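# Bag three colored balls and leave the white ball in pan

## Task

Get the orange, blue and green balls all the way into the bag so each sits between the bag's two layers (each missing ball lowers the result). It counts as a failure if any corner of the bag's opening sticks far out past the table's edge. No ball is credited unless, at the end, the white ball rests in the pan, the pan stands upright on an otherwise clear table, and the whole bag lies on the table with no part of it past the edge or inside the pan. A ball still gripped, or in contact with jaws closed snugly around it, is not credited; neither is a ball that drops more than about a fingernail's thickness when a raised lip of the bag is lowered. Nothing counts if it stays in place only because the robot is holding it at the end.

## Robot and tools

Robot: two arms, left_arm and right_arm, each with six joints and a two-finger gripper. The names are labels only; left_arm sits on the +y side. Nothing may leave the table, and the arms must not strike or push hard on each other. Occasionally a held part may be tugged or a loose object nudged by an outside force.

Frame: one shared world frame. Origin on the tabletop midway between the arms, +x out over the table, +z up, +y toward left_arm. Results print each gripper's end_effector_position (metres) and end_effector_quat_wxyz in this frame; the printed position can be off, more so at long reach. The gripper's fingers point along its own +z and close along its own y; the reported point lies between the pads about 1 cm behind the tips.

Joint order (used in every row and every per-joint list): wrist pitch, shoulder, waist, wrist roll, wrist yaw, elbow. Stated ranges in radians: waist -2.618 to 3.054, shoulder 0.000 to 3.142, elbow 0.000 to 3.142, wrist pitch -1.571 to 1.571, wrist yaw -1.571 to 1.571, wrist roll -2.094 to 2.094. True ends may differ by up to 0.036. A call is rejected if a target exceeds a range end by more than 0.036 and is further out than the current angle; targets past the real end get clipped, sometimes reported as "joint sent to its limit".

Row layout: a single flat list of 14 numbers covering both arms: left_arm's six joint angles then its opening, then right_arm's six angles then its opening. Joint values are absolute target angles in radians (not offsets). Opening is a scale from -1 (closed) to +1 (fully open, pad gap 0.094 m). Optionally append 12 stiffness scales in 0 to 1 (left_arm's 6 then right_arm's 6, same joint order), which multiply position gain and persist until changed.

Tools:
- execute_actions(actions): a list of up to 15 actions; each action is a list of up to 15 rows, one row per 1/30 s control step; if fewer than 15 rows, the last one is held for the remaining steps. An empty list just returns state and images.
- move(target, speed, blocking): target is one row (the absolute joint pose to reach). All joints interpolate so they finish together, so grippers travel on curves. speed is the top rad/s of the joint with the longest way to go, 0.01 to 2, default 0.5; paths last 0.5 to 10 s and are cut off at 10 s. Finger openings are sent at the start. Moves ignore obstacles and the other arm; faster moves and targets deeper past a contact press harder. blocking=false returns after 0.5 s while motion continues; then use wait(0) or stop before any new execute_actions or move.
- wait(seconds): 0 to 10; robot holds its last command, running moves continue.
- stop(): brakes a running move; needs room, fingers keep moving.
- zoom_image(camera, region): region [x0, y0, x1, y1] in pixels of that camera's latest image, at most 504 by 504.
- finished_scene(scene): ends the scene irreversibly (scene is 1, optional); the goal must hold afterwards.

Motion limits: each step, a joint's sent target is kept within a lead of its measured angle: 0.202 rad waist, 0.258 shoulder, 0.238 elbow, 0.573 wrist pitch, 0.522 wrist yaw and wrist roll. If targets would put a gripper over 70 mm from its measured spot, all are pulled back toward measured angles. So far targets need several actions, and an unfinished motion may not complete during a wait; resend it. To keep a joint still, resend its "Joint targets" value.

Results: state line per arm; Joint positions and Joint velocities per arm in the joint order above plus pad gap (m, m/s); "Joint targets" (current drive targets); grip_measured (opening on the command scale, each gripper off by up to about 1 mm); joint torques (whole drive output, with offsets and noise); step readings for execute_actions, with HELD marking steps where an arm's row was held back; "joint command not followed" when a clearance check altered targets. move adds a "move:" line: ending (done, off_target, moving, held, fault), limits=held or limits=none, and each arm's joint farthest from target. After limits=held an arm can suddenly move much faster than speed.

Gripping: to hold, command an opening about 0.03 below grip_measured (less for a lighter hold). Pad force tops out around 50 to 62 N, lower on thin parts, with brief spikes at first touch. Release balls fully before ending.

Heat: holding loads warms motors. MOTOR HOT at 75 °C; at 90 °C that arm stops for 10 s; at 100 °C the arm and gripper go limp and drop. These show as OVER-TEMPERATURE FAULT lines; a FAULT can cut short waits and moves.

Cameras (all 504x504): cam_head_left, cam_head_right, cam_high, cam_left_wrist, cam_right_wrist, returned in that order. Calibration (K, distortion, T_world_to_cam) is supplied; fixed cameras may be off by roughly 2.3 degrees and 9 millimetres, and wrist camera poses follow reported joint angles.

Each tool is called after ">>>" in YAML: its name, and indented under it one key for each argument.

## Session

>>> execute_actions:
  actions: []

Scene clock: 0.00 s.
left_arm: end_effector_position=(+0.3974, +0.3532, +0.3980) grip_measured=+1.000 end_effector_quat_wxyz=(+0.699, -0.035, +0.714, +0.032) | right_arm: end_effector_position=(+0.3423, -0.3094, +0.3997) grip_measured=+1.000 end_effector_quat_wxyz=(+0.700, +0.020, +0.714, -0.018)
Joint names: [wrist pitch, shoulder, waist, wrist roll, wrist yaw, elbow]
Joint positions: left_arm=[-0.005  1.047  0.016 -0.003  0.014  1.031  0.094] | right_arm=[-0.005  1.054 -0.007  0.002  0.006  1.04   0.094]
Joint velocities: left_arm=[-0.007  0.007 -0.002  0.007  0.037 -0.002  0.   ] | right_arm=[-0.037 -0.002 -0.007 -0.022  0.066  0.002  0.   ]
Joint torques (N m, as the arm reports them, + toward a larger angle): no reading
Motor temperatures (°C, as the motors report them): left_arm=[25 25 28 28 27 24] | right_arm=[24 25 26 26 26 28]
Joint targets: left_arm=[-0.007 1.041 0.016 -0.004 0.014 1.039] | right_arm=[0.002 1.047 -0.007 0.001 0.006 1.053]
Joint stiffness scale: left_arm=[1. 1. 1. 1. 1. 1.] | right_arm=[1. 1. 1. 1. 1. 1.]

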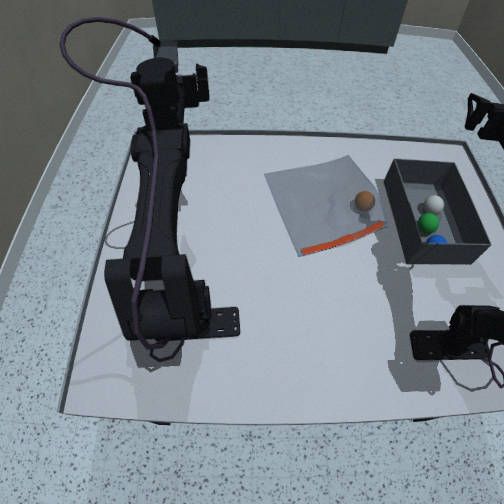

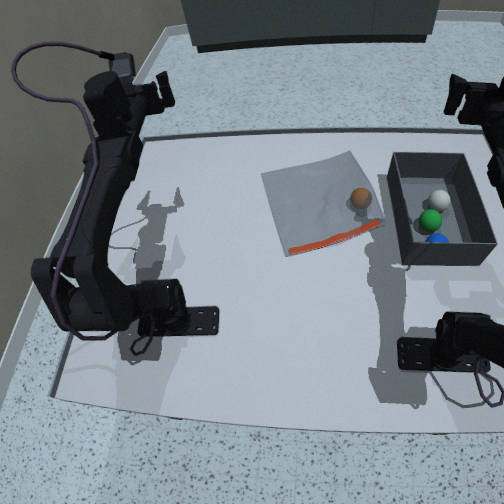

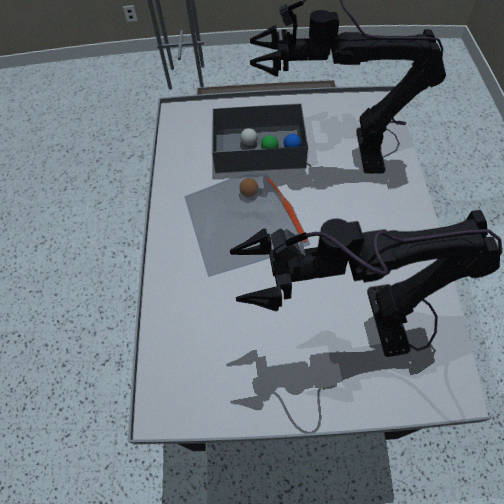

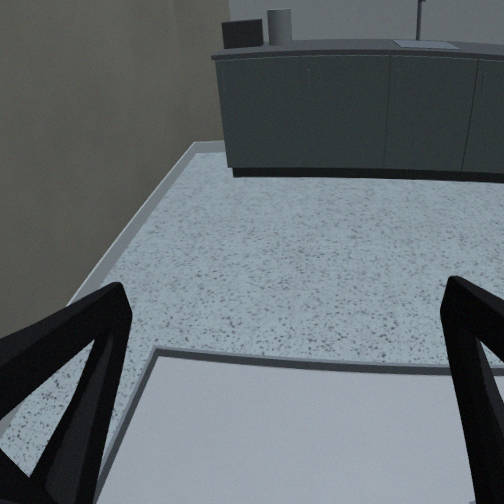

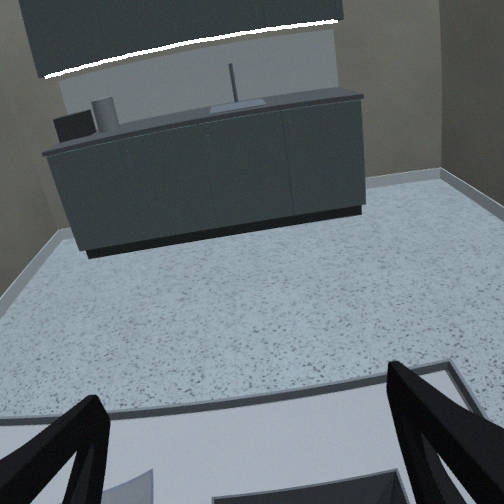

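>>> zoom_image:
  camera: "cam_head_right"
  region: [250, 140, 504, 280]

>>> zoom_image:
  camera: "cam_high"
  region: [170, 90, 330, 290]

Region (250, 140, 504, 280) of cam_head_right's 504x504 image, scaled by 1.984, with more detail than that image has; it fills the top 278 rows of this view, and the rest is white.

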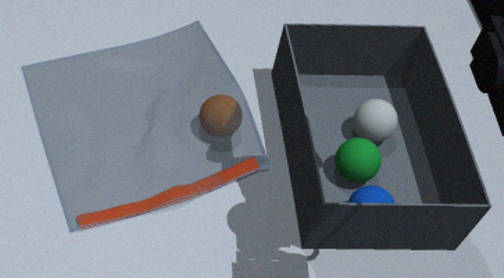

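Region (170, 90, 330, 290) of cam_high's 504x504 image, scaled by 2.520, with more detail than that image has; it fills the left 403 columns of this view, and the rest is white.

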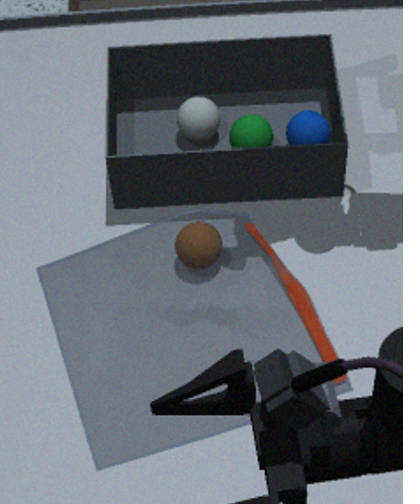

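>>> move:
  target: [-0.8,1.041,0.016,0,0.014,1.039,1, 0.8,1.047,-0.007,0,0.006,1.053,1]
  speed: 1.0

Scene clock: 17.30 s.
left_arm: end_effector_position=(+0.3227, +0.3450, +0.2253) grip_measured=+1.000 end_effector_quat_wxyz=(+0.377, -0.049, +0.925, +0.013) | right_arm: end_effector_position=(+0.2722, -0.3061, +0.5779) grip_measured=+1.000 end_effector_quat_wxyz=(+0.921, +0.013, +0.389, -0.022)
Joint names: [wrist pitch, shoulder, waist, wrist roll, wrist yaw, elbow]
Joint positions: left_arm=[-0.782  1.047  0.016 -0.003  0.014  1.031  0.094] | right_arm=[ 0.786  1.054 -0.007  0.002  0.006  1.04   0.094]
Joint velocities: left_arm=[ 0.022  0.017 -0.012  0.051 -0.022  0.022  0.   ] | right_arm=[-0.007 -0.012 -0.002 -0.007 -0.066  0.002  0.   ]
Joint torques (N m, as the arm reports them, + toward a larger angle): left_arm=[ 1.26 -3.67  0.01  0.03  0.02  6.9 ] | right_arm=[ 1.79 -2.08  0.01 -0.05 -0.02  6.28]
Motor temperatures (°C, as the motors report them): left_arm=[28 26 28 28 27 26] | right_arm=[27 25 26 26 26 29]
Joint targets: left_arm=[-0.800 1.041 0.016 0.000 0.014 1.039] | right_arm=[0.800 1.047 -0.007 -0.000 0.006 1.053]
Joint stiffness scale: left_arm=[1. 1. 1. 1. 1. 1.] | right_arm=[1. 1. 1. 1. 1. 1.]
move: done; limits=none; left_arm: farthest joint: the wrist pitch, 0.018 radians from its target (0.795 radians at the start); right_arm: farthest joint: the wrist pitch, 0.014 radians from its target (0.805 radians at the start)
camera_calibration (this result's frames):
cam_left_wrist: T_world_to_cam=[[0.107306, -0.98968, -0.0949637, 0.331617], [-0.984424, -0.092383, -0.149583, 0.399877], [0.139266, 0.109536, -0.984178, 0.245429], [0, 0, 0, 1]] pos_world=[0.323884, 0.338254, 0.332852]
cam_right_wrist: T_world_to_cam=[[0.0367847, -0.991214, -0.127049, -0.241986], [0.307199, 0.132195, -0.942419, 0.556805], [0.950934, -0.00436284, 0.309363, -0.323351], [0, 0, 0, 1]] pos_world=[0.145337, -0.314878, 0.594032]

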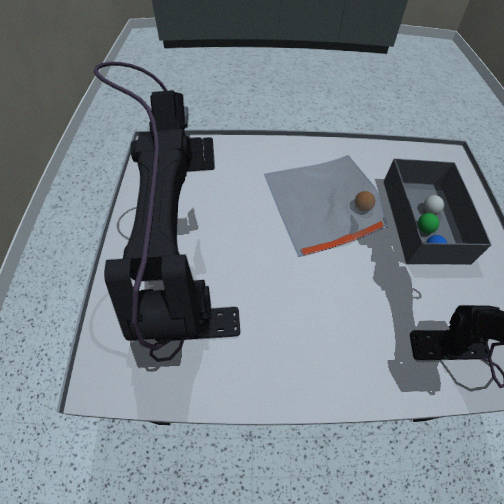

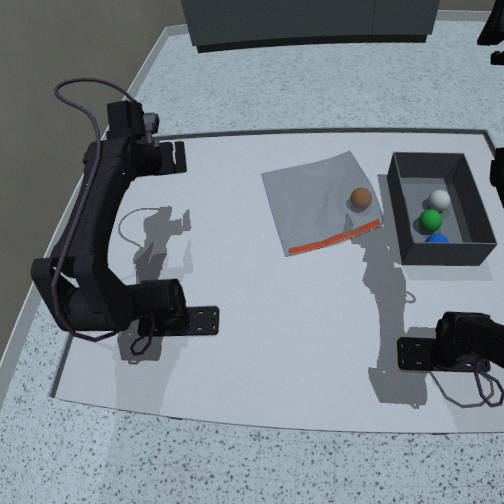

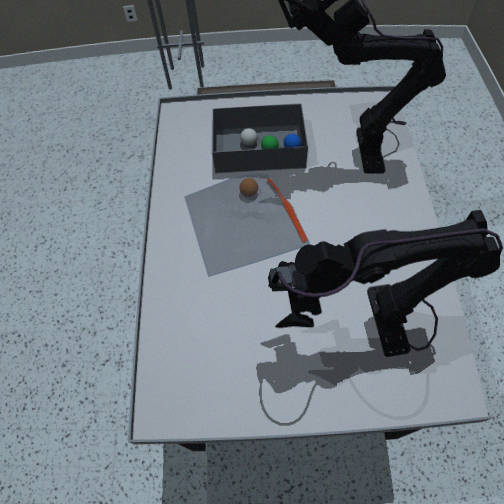

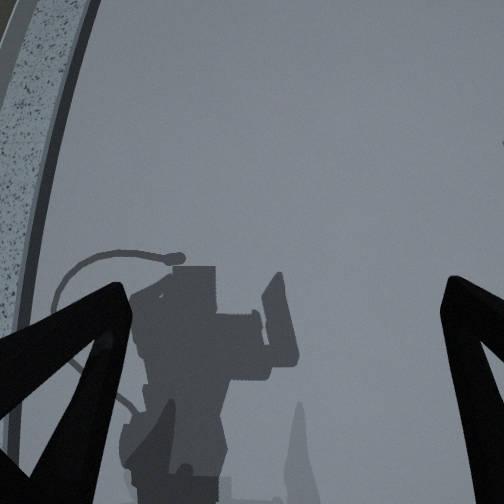

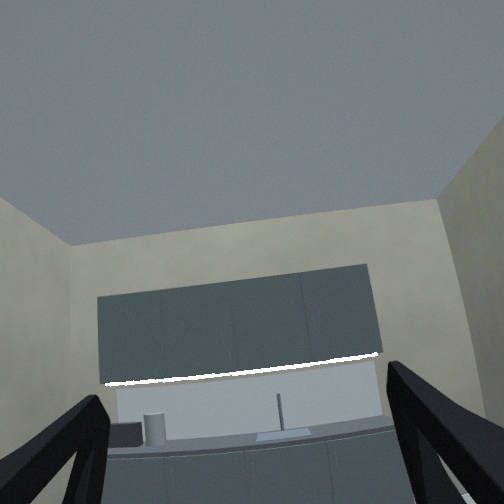

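>>> move:
  target: [-1.0,1.3,-0.4,0,0.0,1.2,1, -0.7,1.4,0.45,0,0.0,1.2,1]
  speed: 1.0

Scene clock: 26.63 s.
left_arm: end_effector_position=(+0.3138, +0.2225, +0.1806) grip_measured=+1.000 end_effector_quat_wxyz=(+0.228, +0.143, +0.962, -0.037) | right_arm: end_effector_position=(+0.3025, -0.1455, +0.1750) grip_measured=+1.000 end_effector_quat_wxyz=(+0.302, -0.187, +0.933, +0.059)
Joint names: [wrist pitch, shoulder, waist, wrist roll, wrist yaw, elbow]
Joint positions: left_arm=[-0.983  1.295 -0.389 -0.003  0.006  1.173  0.094] | right_arm=[-0.695  1.402  0.44   0.002  0.004  1.152  0.094]
Joint velocities: left_arm=[ 0.007 -0.007 -0.017  0.051 -0.007  0.012  0.   ] | right_arm=[-0.022  0.002 -0.002 -0.022 -0.037 -0.017  0.   ]
Joint torques (N m, as the arm reports them, + toward a larger angle): left_arm=[ 0.84 -4.67 -0.73  0.04 -0.04  8.06] | right_arm=[ 1.86 -4.59  0.69 -0.05 -0.05  8.8 ]
Motor temperatures (°C, as the motors report them): left_arm=[28 26 28 28 27 26] | right_arm=[27 25 26 26 26 30]
Joint targets: left_arm=[-1.000 1.300 -0.400 0.000 -0.000 1.200] | right_arm=[-0.700 1.400 0.450 0.000 0.000 1.200]
Joint stiffness scale: left_arm=[1. 1. 1. 1. 1. 1.] | right_arm=[1. 1. 1. 1. 1. 1.]
move: off_target (left_arm, right_arm); limits=none; left_arm: farthest joint: the elbow, 0.027 radians from its target (0.169 radians at the start); right_arm: farthest joint: the elbow, 0.048 radians from its target (0.160 radians at the start)
camera_calibration (this result's frames):
cam_left_wrist: T_world_to_cam=[[-0.315, -0.944041, -0.0977803, 0.32998], [-0.941804, 0.298176, 0.155227, 0.217755], [-0.117385, 0.140987, -0.983028, 0.289412], [0, 0, 0, 1]] pos_world=[0.342999, 0.205782, 0.282964]
cam_right_wrist: T_world_to_cam=[[0.258339, -0.963754, -0.0666303, -0.208797], [-0.956153, -0.245233, -0.160104, 0.336886], [0.137961, 0.10507, -0.984849, 0.261496], [0, 0, 0, 1]] pos_world=[0.339979, -0.146088, 0.297559]

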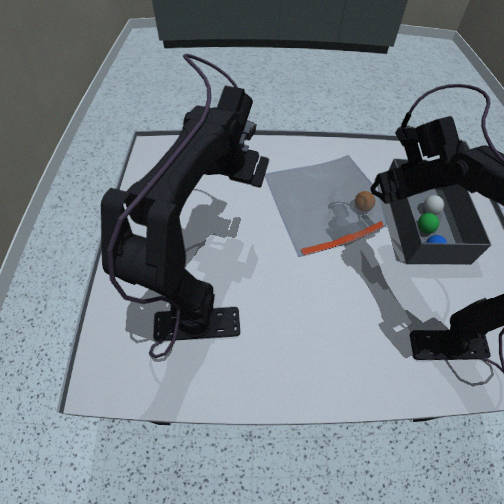

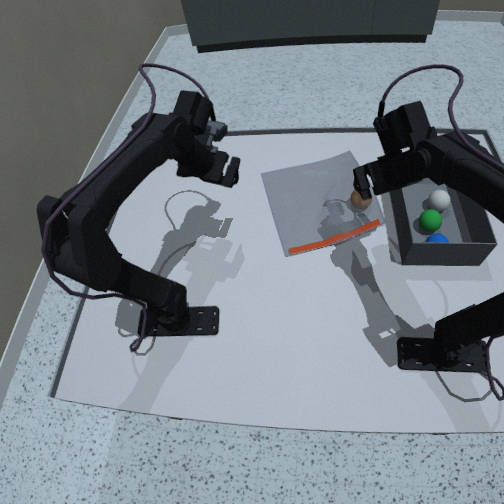

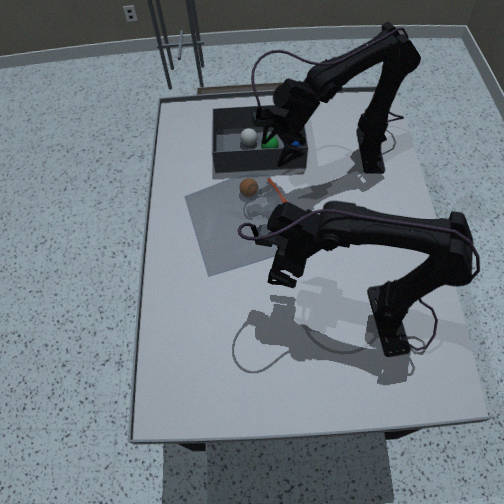

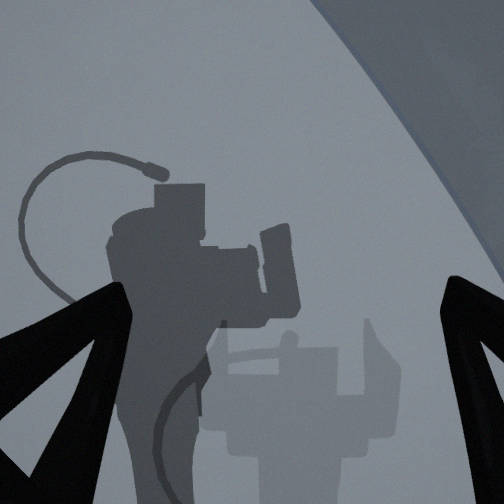

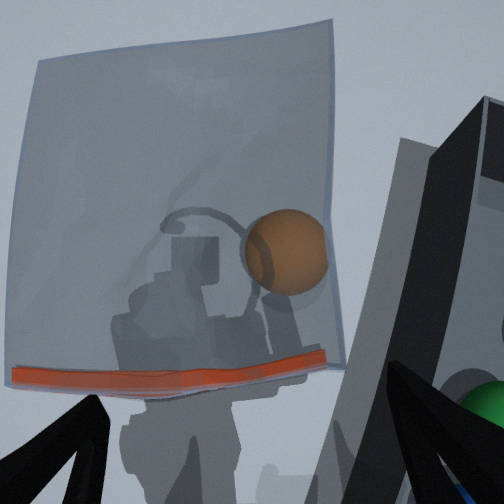

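>>> zoom_image:
  camera: "cam_right_wrist"
  region: [150, 180, 400, 430]

>>> zoom_image:
  camera: "cam_head_left"
  region: [290, 180, 400, 265]

Region (150, 180, 400, 430) of cam_right_wrist's 504x504 image, scaled by 2.016, with more detail than that image has.

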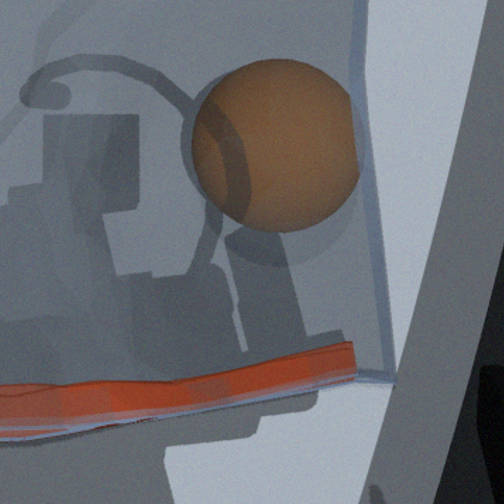

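Region (290, 180, 400, 265) of cam_head_left's 504x504 image, scaled by 4.582, with more detail than that image has; it fills the top 389 rows of this view, and the rest is white.

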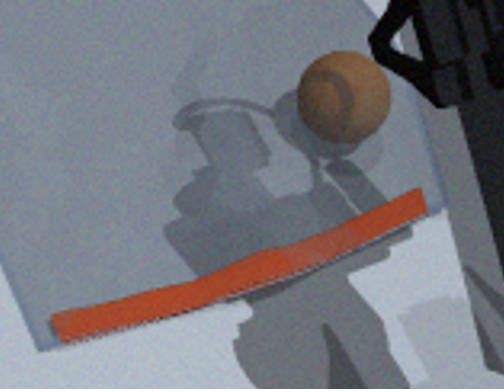

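>>> move:
  target: [-1.0,1.3,-0.2,0,0.0,1.2,1, 0.2,0.3,0.74,1.5,0.0,0.03,-1]
  speed: 1.0

Scene clock: 69.03 s.
left_arm: end_effector_position=(+0.3251, +0.2765, +0.1806) grip_measured=+1.000 end_effector_quat_wxyz=(+0.231, +0.057, +0.971, -0.017) | right_arm: end_effector_position=(+0.1663, -0.1203, +0.1683) grip_measured=-0.978 end_effector_quat_wxyz=(+0.310, +0.294, +0.679, +0.597)
Joint names: [wrist pitch, shoulder, waist, wrist roll, wrist yaw, elbow]
Joint positions: left_arm=[-0.983  1.295 -0.212 -0.003  0.005  1.173  0.094] | right_arm=[0.183 0.317 0.728 1.501 0.004 0.04  0.001]
Joint velocities: left_arm=[ 0.037 -0.017 -0.002  0.081 -0.051  0.012  0.   ] | right_arm=[-0.051 -0.007 -0.002 -0.051  0.007 -0.012  0.   ]
Joint torques (N m, as the arm reports them, + toward a larger angle): left_arm=[ 0.83 -4.68  0.75  0.02 -0.03  8.07] | right_arm=[ 2.7  -0.03  0.88 -0.04 -0.04  5.58]
Motor temperatures (°C, as the motors report them): left_arm=[27 26 28 28 27 27] | right_arm=[28 26 26 26 26 32]
Joint targets: left_arm=[-1.000 1.300 -0.200 -0.000 -0.000 1.200] | right_arm=[0.200 0.300 0.740 1.500 -0.000 0.030]
Joint stiffness scale: left_arm=[1. 1. 1. 1. 1. 1.] | right_arm=[1. 1. 1. 1. 1. 1.]
move: off_target (left_arm); limits=none; left_arm: farthest joint: the elbow, 0.027 radians from its target (0.027 radians at the start); right_arm: farthest joint: the shoulder, 0.017 radians from its target (1.102 radians at the start)
camera_calibration (this result's frames):
cam_left_wrist: T_world_to_cam=[[-0.142955, -0.984786, -0.098797, 0.340033], [-0.979725, 0.126647, 0.155237, 0.272126], [-0.140363, 0.118986, -0.982924, 0.296671], [0, 0, 0, 1]] pos_world=[0.35686, 0.265096, 0.282955]
cam_right_wrist: T_world_to_cam=[[-0.138706, -0.0123603, -0.990256, 0.18621], [-0.899586, 0.419716, 0.120767, 0.235099], [0.414133, 0.907572, -0.0693363, 0.167604], [0, 0, 0, 1]] pos_world=[0.16791, -0.248485, 0.167625]

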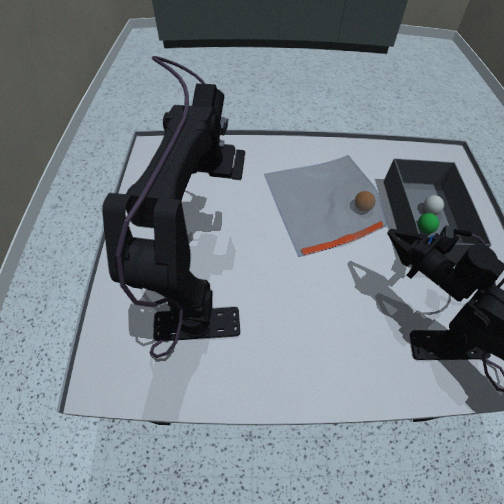

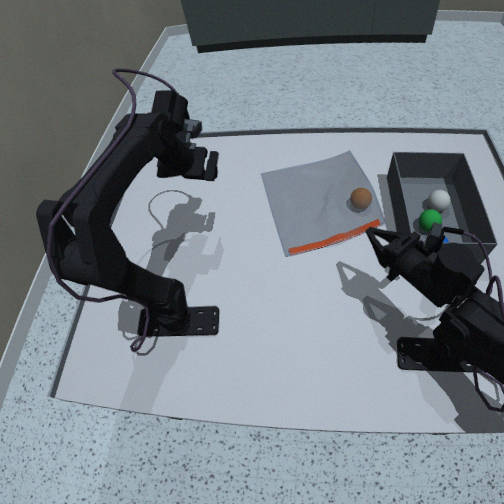

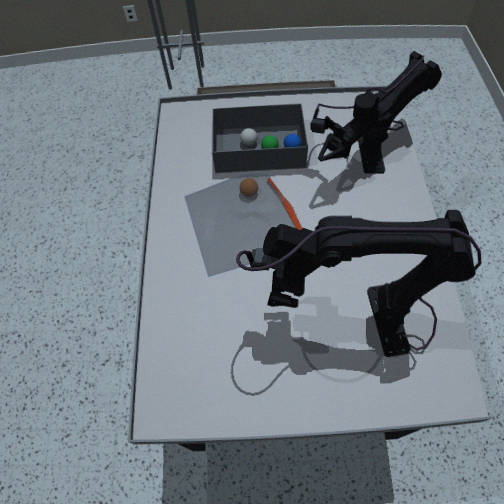

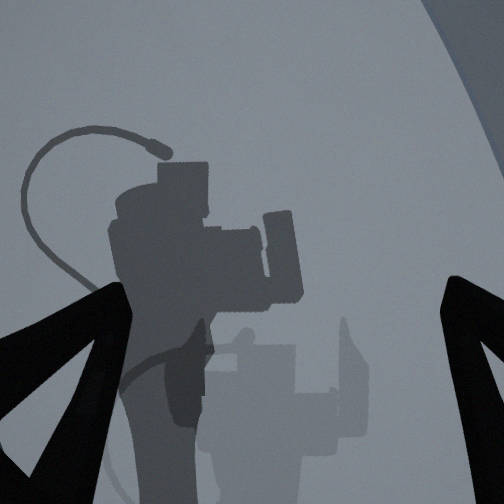

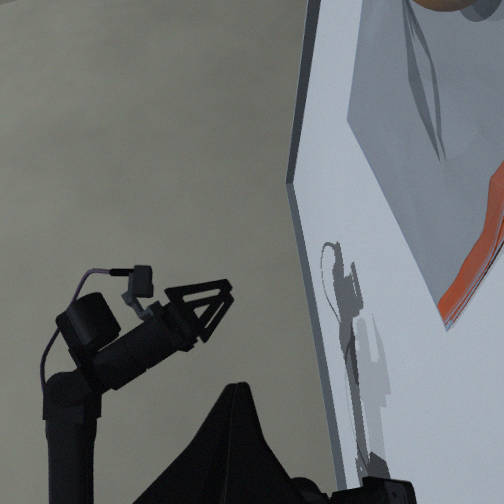

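>>> move:
  target: [-1.0,1.3,-0.2,0,0.0,1.2,1, -0.2,0.3,0.74,-1.7,0.0,0.03,-1]
  speed: 1.5

Scene clock: 74.90 s.
left_arm: end_effector_position=(+0.3250, +0.2765, +0.1805) grip_measured=+1.000 end_effector_quat_wxyz=(+0.230, +0.057, +0.971, -0.017) | right_arm: end_effector_position=(+0.1463, -0.1368, +0.0790) grip_measured=-0.979 end_effector_quat_wxyz=(-0.456, +0.792, -0.315, +0.255)
Joint names: [wrist pitch, shoulder, waist, wrist roll, wrist yaw, elbow]
Joint positions: left_arm=[-0.983  1.295 -0.212 -0.003  0.005  1.173  0.094] | right_arm=[-0.193  0.317  0.728 -1.7    0.004  0.04   0.001]
Joint velocities: left_arm=[-0.022 -0.007 -0.012 -0.095 -0.095 -0.002  0.   ] | right_arm=[-0.037  0.002 -0.012  0.007  0.007  0.002 -0.   ]
Joint torques (N m, as the arm reports them, + toward a larger angle): left_arm=[ 0.84 -4.67  0.8   0.02 -0.02  8.08] | right_arm=[ 2.35  0.05  0.88 -0.01 -0.05  5.5 ]
Motor temperatures (°C, as the motors report them): left_arm=[27 26 28 28 27 27] | right_arm=[29 25 26 26 26 31]
Joint targets: left_arm=[-1.000 1.300 -0.200 -0.000 0.000 1.200] | right_arm=[-0.200 0.300 0.740 -1.700 -0.000 0.030]
Joint stiffness scale: left_arm=[1. 1. 1. 1. 1. 1.] | right_arm=[1. 1. 1. 1. 1. 1.]
move: off_target (left_arm); limits=none; left_arm: farthest joint: the elbow, 0.027 radians from its target (0.027 radians at the start); right_arm: farthest joint: the shoulder, 0.017 radians from its target (0.017 radians at the start)
camera_calibration (this result's frames):
cam_left_wrist: T_world_to_cam=[[-0.142993, -0.984781, -0.0987875, 0.340036], [-0.979667, 0.12664, 0.155614, 0.271964], [-0.140736, 0.11903, -0.982866, 0.296714], [0, 0, 0, 1]] pos_world=[0.356815, 0.265102, 0.2829]
cam_right_wrist: T_world_to_cam=[[0.346874, 0.260284, 0.901072, -0.0883735], [0.250328, -0.951563, 0.178504, -0.125556], [0.903889, 0.163645, -0.395229, 0.0370404], [0, 0, 0, 1]] pos_world=[0.0286043, -0.102534, 0.116683]

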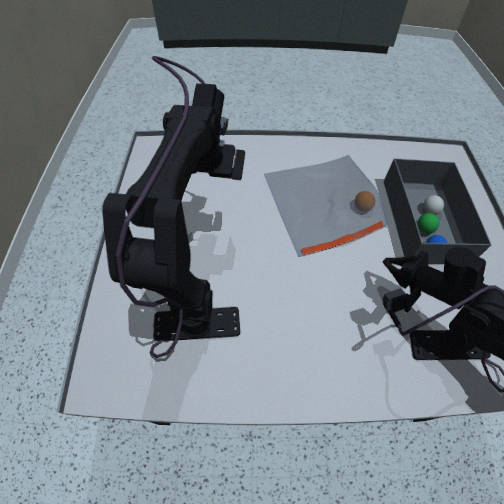

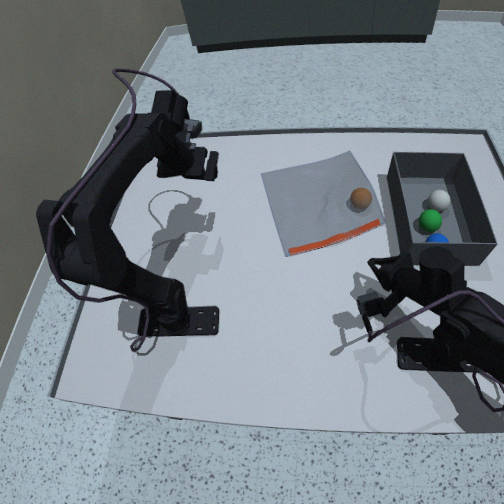

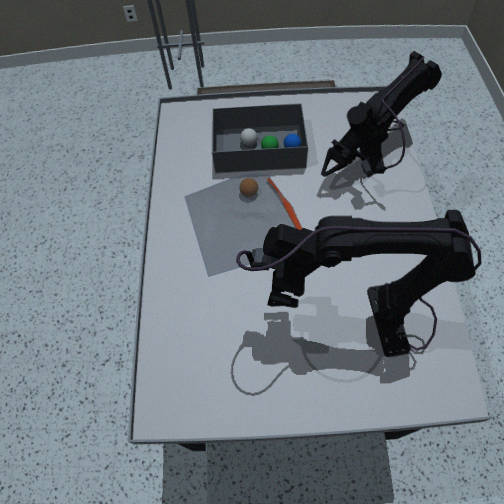

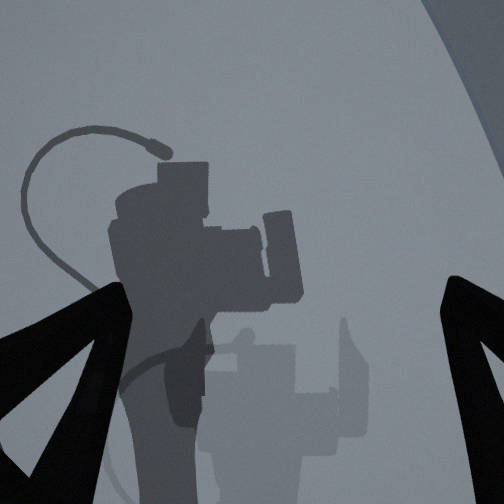

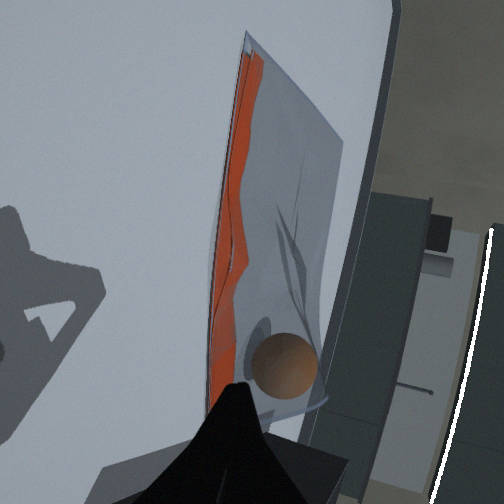

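>>> zoom_image:
  camera: "cam_right_wrist"
  region: [150, 200, 380, 430]

>>> zoom_image:
  camera: "cam_right_wrist"
  region: [170, 150, 300, 330]

Region (150, 200, 380, 430) of cam_right_wrist's 504x504 image, scaled by 2.191, with more detail than that image has.

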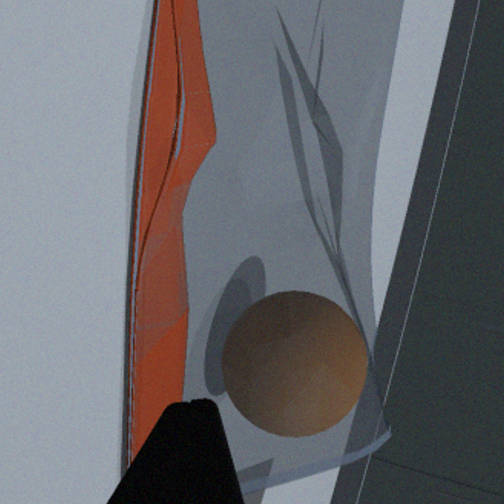

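Region (170, 150, 300, 330) of cam_right_wrist's 504x504 image, scaled by 2.800, with more detail than that image has.

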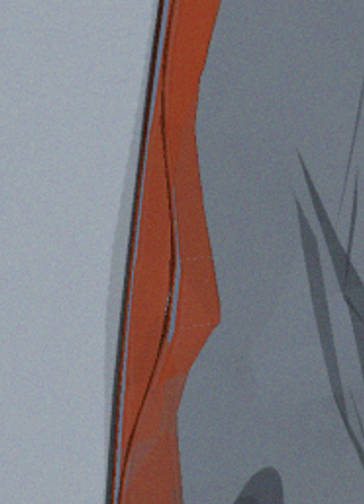

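>>> move:
  target: [-1.0,1.3,-0.2,0,0.0,1.2,1, 0.79,1.451,0.703,-1.57,0.0,0.19,-0.36]
  speed: 0.8

Scene clock: 103.97 s.
left_arm: end_effector_position=(+0.3250, +0.2765, +0.1805) grip_measured=+1.000 end_effector_quat_wxyz=(+0.230, +0.057, +0.971, -0.017) | right_arm: end_effector_position=(+0.2143, -0.0860, +0.0380) grip_measured=-0.363 end_effector_quat_wxyz=(-0.451, +0.781, -0.372, +0.221)
Joint names: [wrist pitch, shoulder, waist, wrist roll, wrist yaw, elbow]
Joint positions: left_arm=[-0.983  1.295 -0.212 -0.003  0.005  1.173  0.094] | right_arm=[ 0.775  1.445  0.716 -1.581  0.004  0.152  0.03 ]
Joint velocities: left_arm=[ 0.022  0.002 -0.007  0.022  0.022 -0.002  0.   ] | right_arm=[-0.066 -0.012 -0.027 -0.022 -0.051 -0.002 -0.001]
Joint torques (N m, as the arm reports them, + toward a larger angle): left_arm=[ 0.82 -4.67  0.76  0.03 -0.02  8.06] | right_arm=[ 2.54 -2.49 -0.84  0.11 -0.05  6.36]
Motor temperatures (°C, as the motors report them): left_arm=[27 26 28 28 27 28] | right_arm=[30 25 26 26 26 31]
Joint targets: left_arm=[-1.000 1.300 -0.200 0.000 -0.000 1.200] | right_arm=[0.790 1.451 0.703 -1.570 -0.000 0.190]
Joint stiffness scale: left_arm=[1. 1. 1. 1. 1. 1.] | right_arm=[1. 1. 1. 1. 1. 1.]
move: off_target (left_arm, right_arm); limits=none; left_arm: farthest joint: the elbow, 0.027 radians from its target (0.027 radians at the start); right_arm: farthest joint: the elbow, 0.038 radians from its target (0.150 radians at the start)
camera_calibration (this result's frames):
cam_left_wrist: T_world_to_cam=[[-0.142993, -0.984781, -0.0987875, 0.340036], [-0.979667, 0.12664, 0.155614, 0.271964], [-0.140736, 0.11903, -0.982866, 0.296714], [0, 0, 0, 1]] pos_world=[0.356815, 0.265102, 0.2829]
cam_right_wrist: T_world_to_cam=[[0.454243, 0.1873, 0.870966, -0.116349], [0.199031, -0.974275, 0.105714, -0.0751912], [0.868361, 0.125329, -0.479836, -0.0414097], [0, 0, 0, 1]] pos_world=[0.103775, -0.0462748, 0.0894153]

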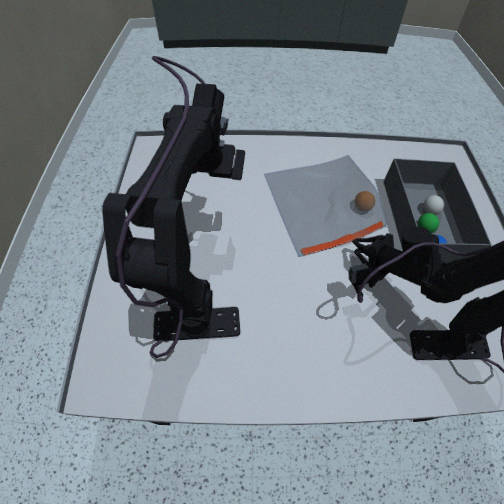

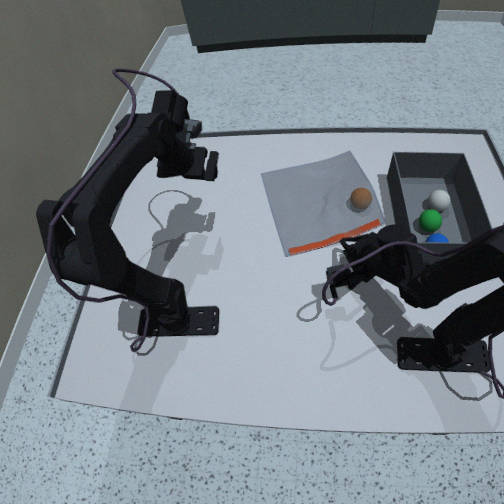

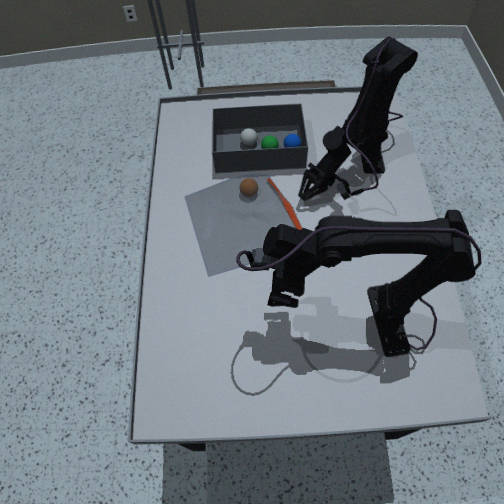

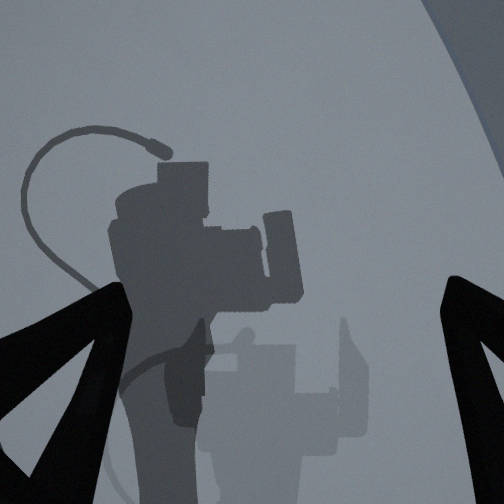

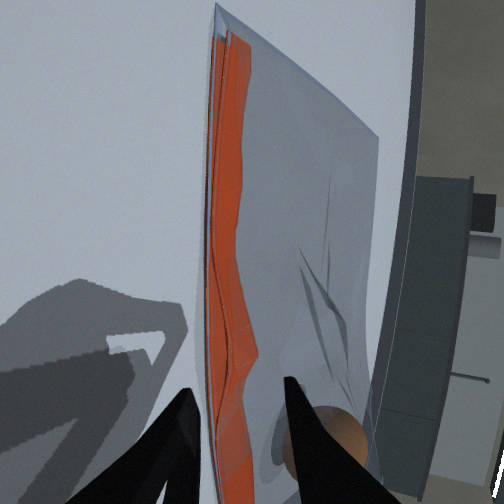

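>>> move:
  target: [-1.0,1.3,-0.2,0,0.0,1.2,1, 0.89,1.623,0.703,-1.57,0.0,0.261,-0.36]
  speed: 0.2

>>> zoom_image:
  camera: "cam_right_wrist"
  region: [120, 280, 340, 500]

Scene clock: 112.80 s.
left_arm: end_effector_position=(+0.3250, +0.2765, +0.1805) grip_measured=+1.000 end_effector_quat_wxyz=(+0.230, +0.057, +0.971, -0.017) | right_arm: end_effector_position=(+0.2326, -0.0714, +0.0292) grip_measured=-0.363 end_effector_quat_wxyz=(-0.451, +0.780, -0.371, +0.222)
Joint names: [wrist pitch, shoulder, waist, wrist roll, wrist yaw, elbow]
Joint positions: left_arm=[-0.983  1.295 -0.212 -0.003  0.005  1.173  0.094] | right_arm=[ 0.874  1.617  0.716 -1.581  0.004  0.226  0.03 ]
Joint velocities: left_arm=[-0.037 -0.017 -0.002 -0.051  0.022 -0.002  0.   ] | right_arm=[-0.022 -0.007 -0.012 -0.022 -0.095 -0.007  0.001]
Joint torques (N m, as the arm reports them, + toward a larger angle): left_arm=[ 0.83 -4.72  0.73  0.03 -0.03  8.06] | right_arm=[ 2.56 -3.38 -0.84  0.1  -0.04  5.79]
Motor temperatures (°C, as the motors report them): left_arm=[27 26 28 28 27 28] | right_arm=[31 25 26 26 26 31]
Joint targets: left_arm=[-1.000 1.300 -0.200 -0.000 -0.000 1.200] | right_arm=[0.890 1.623 0.703 -1.570 0.000 0.261]
Joint stiffness scale: left_arm=[1. 1. 1. 1. 1. 1.] | right_arm=[1. 1. 1. 1. 1. 1.]
move: off_target (left_arm, right_arm); limits=none; left_arm: farthest joint: the elbow, 0.027 radians from its target (0.027 radians at the start); right_arm: farthest joint: the elbow, 0.035 radians from its target (0.109 radians at the start)
camera_calibration (this result's frames):
cam_left_wrist: T_world_to_cam=[[-0.142993, -0.984781, -0.0987875, 0.340036], [-0.979667, 0.12664, 0.155614, 0.271964], [-0.140736, 0.11903, -0.982866, 0.296714], [0, 0, 0, 1]] pos_world=[0.356815, 0.265102, 0.2829]
cam_right_wrist: T_world_to_cam=[[0.452685, 0.186054, 0.872044, -0.11947], [0.198843, -0.974425, 0.104677, -0.063572], [0.869217, 0.126014, -0.478103, -0.0635803], [0, 0, 0, 1]] pos_world=[0.121988, -0.0317062, 0.0804401]

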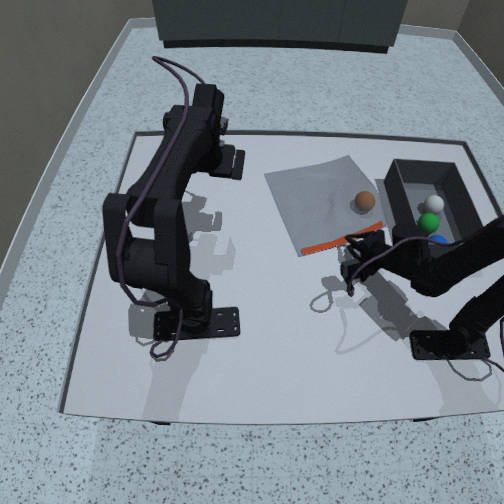

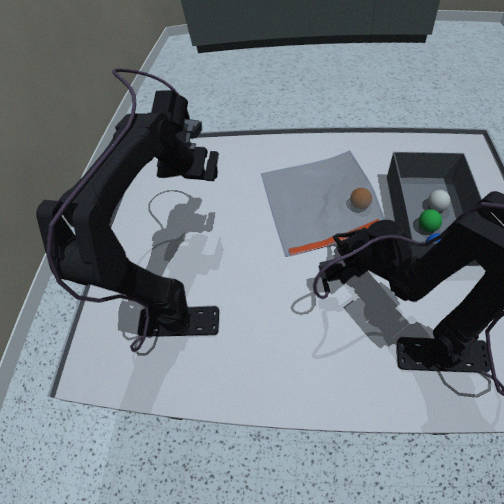

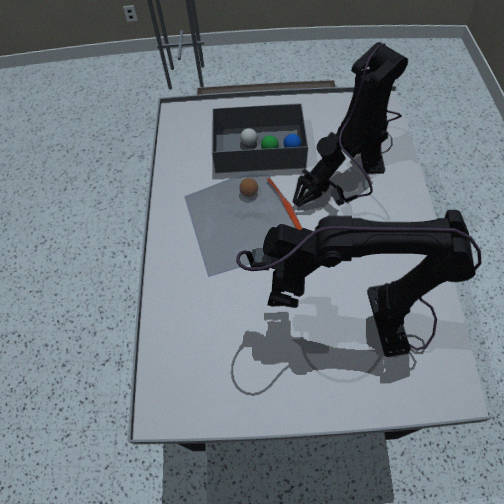

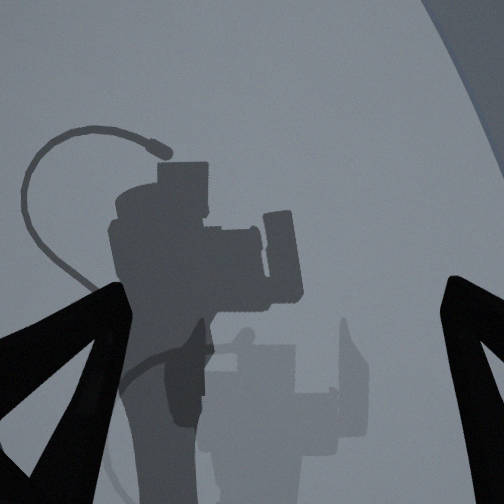

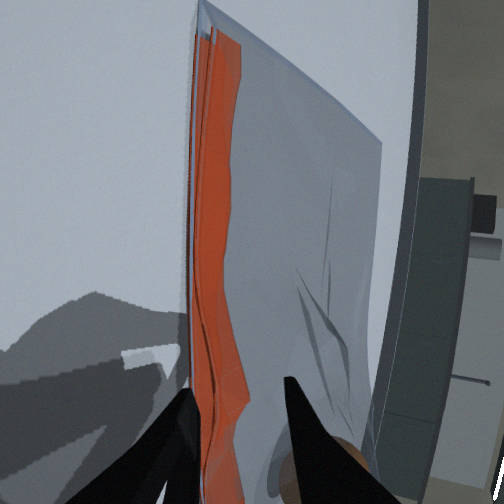

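Region (120, 280, 340, 500) of cam_right_wrist's 504x504 image, scaled by 2.291, with more detail than that image has.

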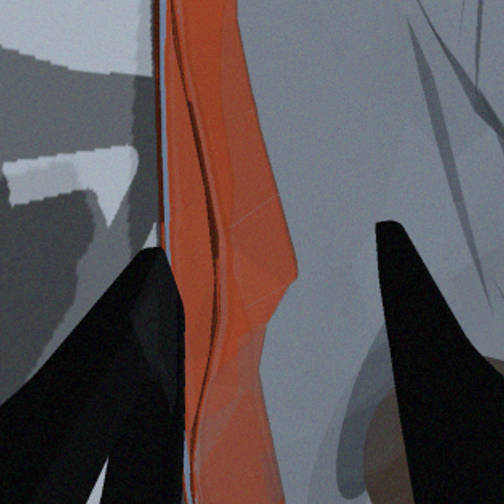

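>>> move:
  target: [-1.0,1.3,-0.2,0,0.0,1.2,1, 0.902,1.687,0.703,-1.57,0.0,0.309,-0.36]
  speed: 0.1

>>> zoom_image:
  camera: "cam_right_wrist"
  region: [120, 280, 340, 500]

Scene clock: 119.80 s.
left_arm: end_effector_position=(+0.3250, +0.2765, +0.1805) grip_measured=+1.000 end_effector_quat_wxyz=(+0.230, +0.057, +0.971, -0.017) | right_arm: end_effector_position=(+0.2426, -0.0634, +0.0257) grip_measured=-0.363 end_effector_quat_wxyz=(-0.450, +0.781, -0.372, +0.221)
Joint names: [wrist pitch, shoulder, waist, wrist roll, wrist yaw, elbow]
Joint positions: left_arm=[-0.983  1.295 -0.212 -0.003  0.005  1.173  0.094] | right_arm=[ 0.887  1.68   0.716 -1.581  0.004  0.274  0.03 ]
Joint velocities: left_arm=[-0.051 -0.007 -0.012  0.051 -0.081  0.017  0.   ] | right_arm=[-0.037 -0.002 -0.012 -0.081 -0.037 -0.007  0.   ]
Joint torques (N m, as the arm reports them, + toward a larger angle): left_arm=[ 0.83 -4.7   0.75  0.03 -0.02  8.06] | right_arm=[ 2.56 -3.81 -0.85  0.1  -0.05  5.72]
Motor temperatures (°C, as the motors report them): left_arm=[27 26 28 28 27 28] | right_arm=[31 25 26 26 26 31]
Joint targets: left_arm=[-1.000 1.300 -0.200 -0.000 0.000 1.200] | right_arm=[0.902 1.687 0.703 -1.570 -0.000 0.309]
Joint stiffness scale: left_arm=[1. 1. 1. 1. 1. 1.] | right_arm=[1. 1. 1. 1. 1. 1.]
move: off_target (left_arm, right_arm); limits=none; left_arm: farthest joint: the elbow, 0.027 radians from its target (0.027 radians at the start); right_arm: farthest joint: the elbow, 0.035 radians from its target (0.083 radians at the start)
camera_calibration (this result's frames):
cam_left_wrist: T_world_to_cam=[[-0.142993, -0.984781, -0.0987875, 0.340036], [-0.979667, 0.12664, 0.155614, 0.271964], [-0.140736, 0.11903, -0.982866, 0.296714], [0, 0, 0, 1]] pos_world=[0.356815, 0.265102, 0.2829]
cam_right_wrist: T_world_to_cam=[[0.454762, 0.187715, 0.870606, -0.122815], [0.199094, -0.974224, 0.10606, -0.0574573], [0.868075, 0.125101, -0.480413, -0.0747215], [0, 0, 0, 1]] pos_world=[0.132155, -0.0235743, 0.0771201]

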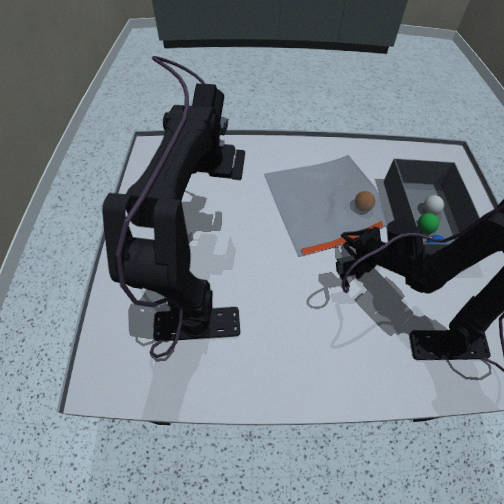

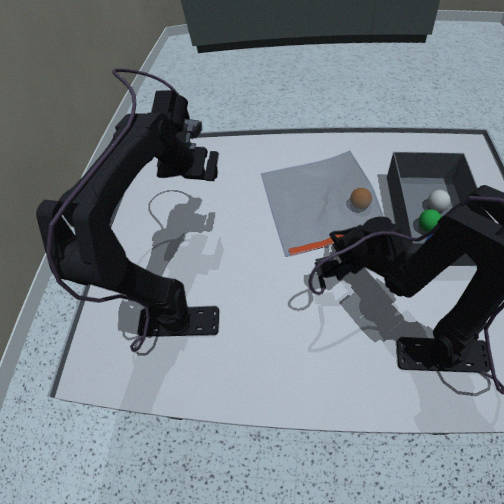

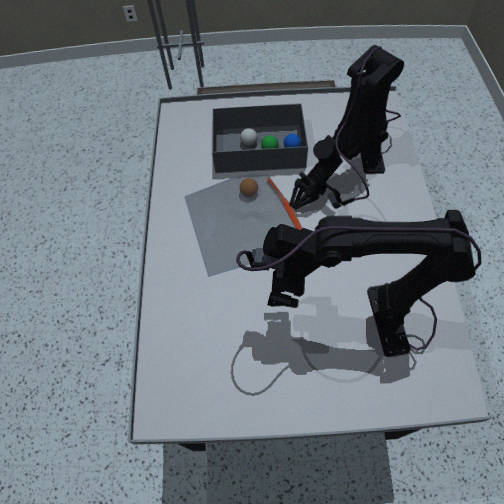

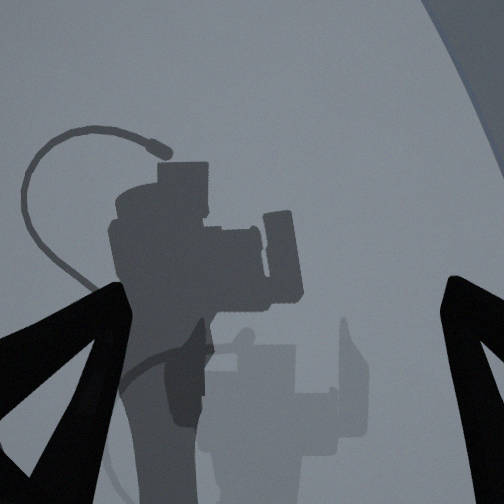

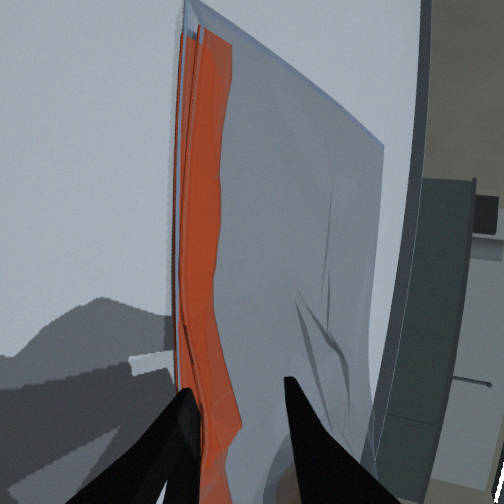

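Region (120, 280, 340, 500) of cam_right_wrist's 504x504 image, scaled by 2.291, with more detail than that image has.

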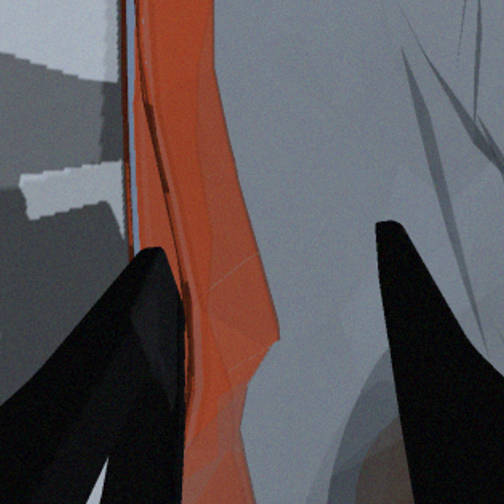

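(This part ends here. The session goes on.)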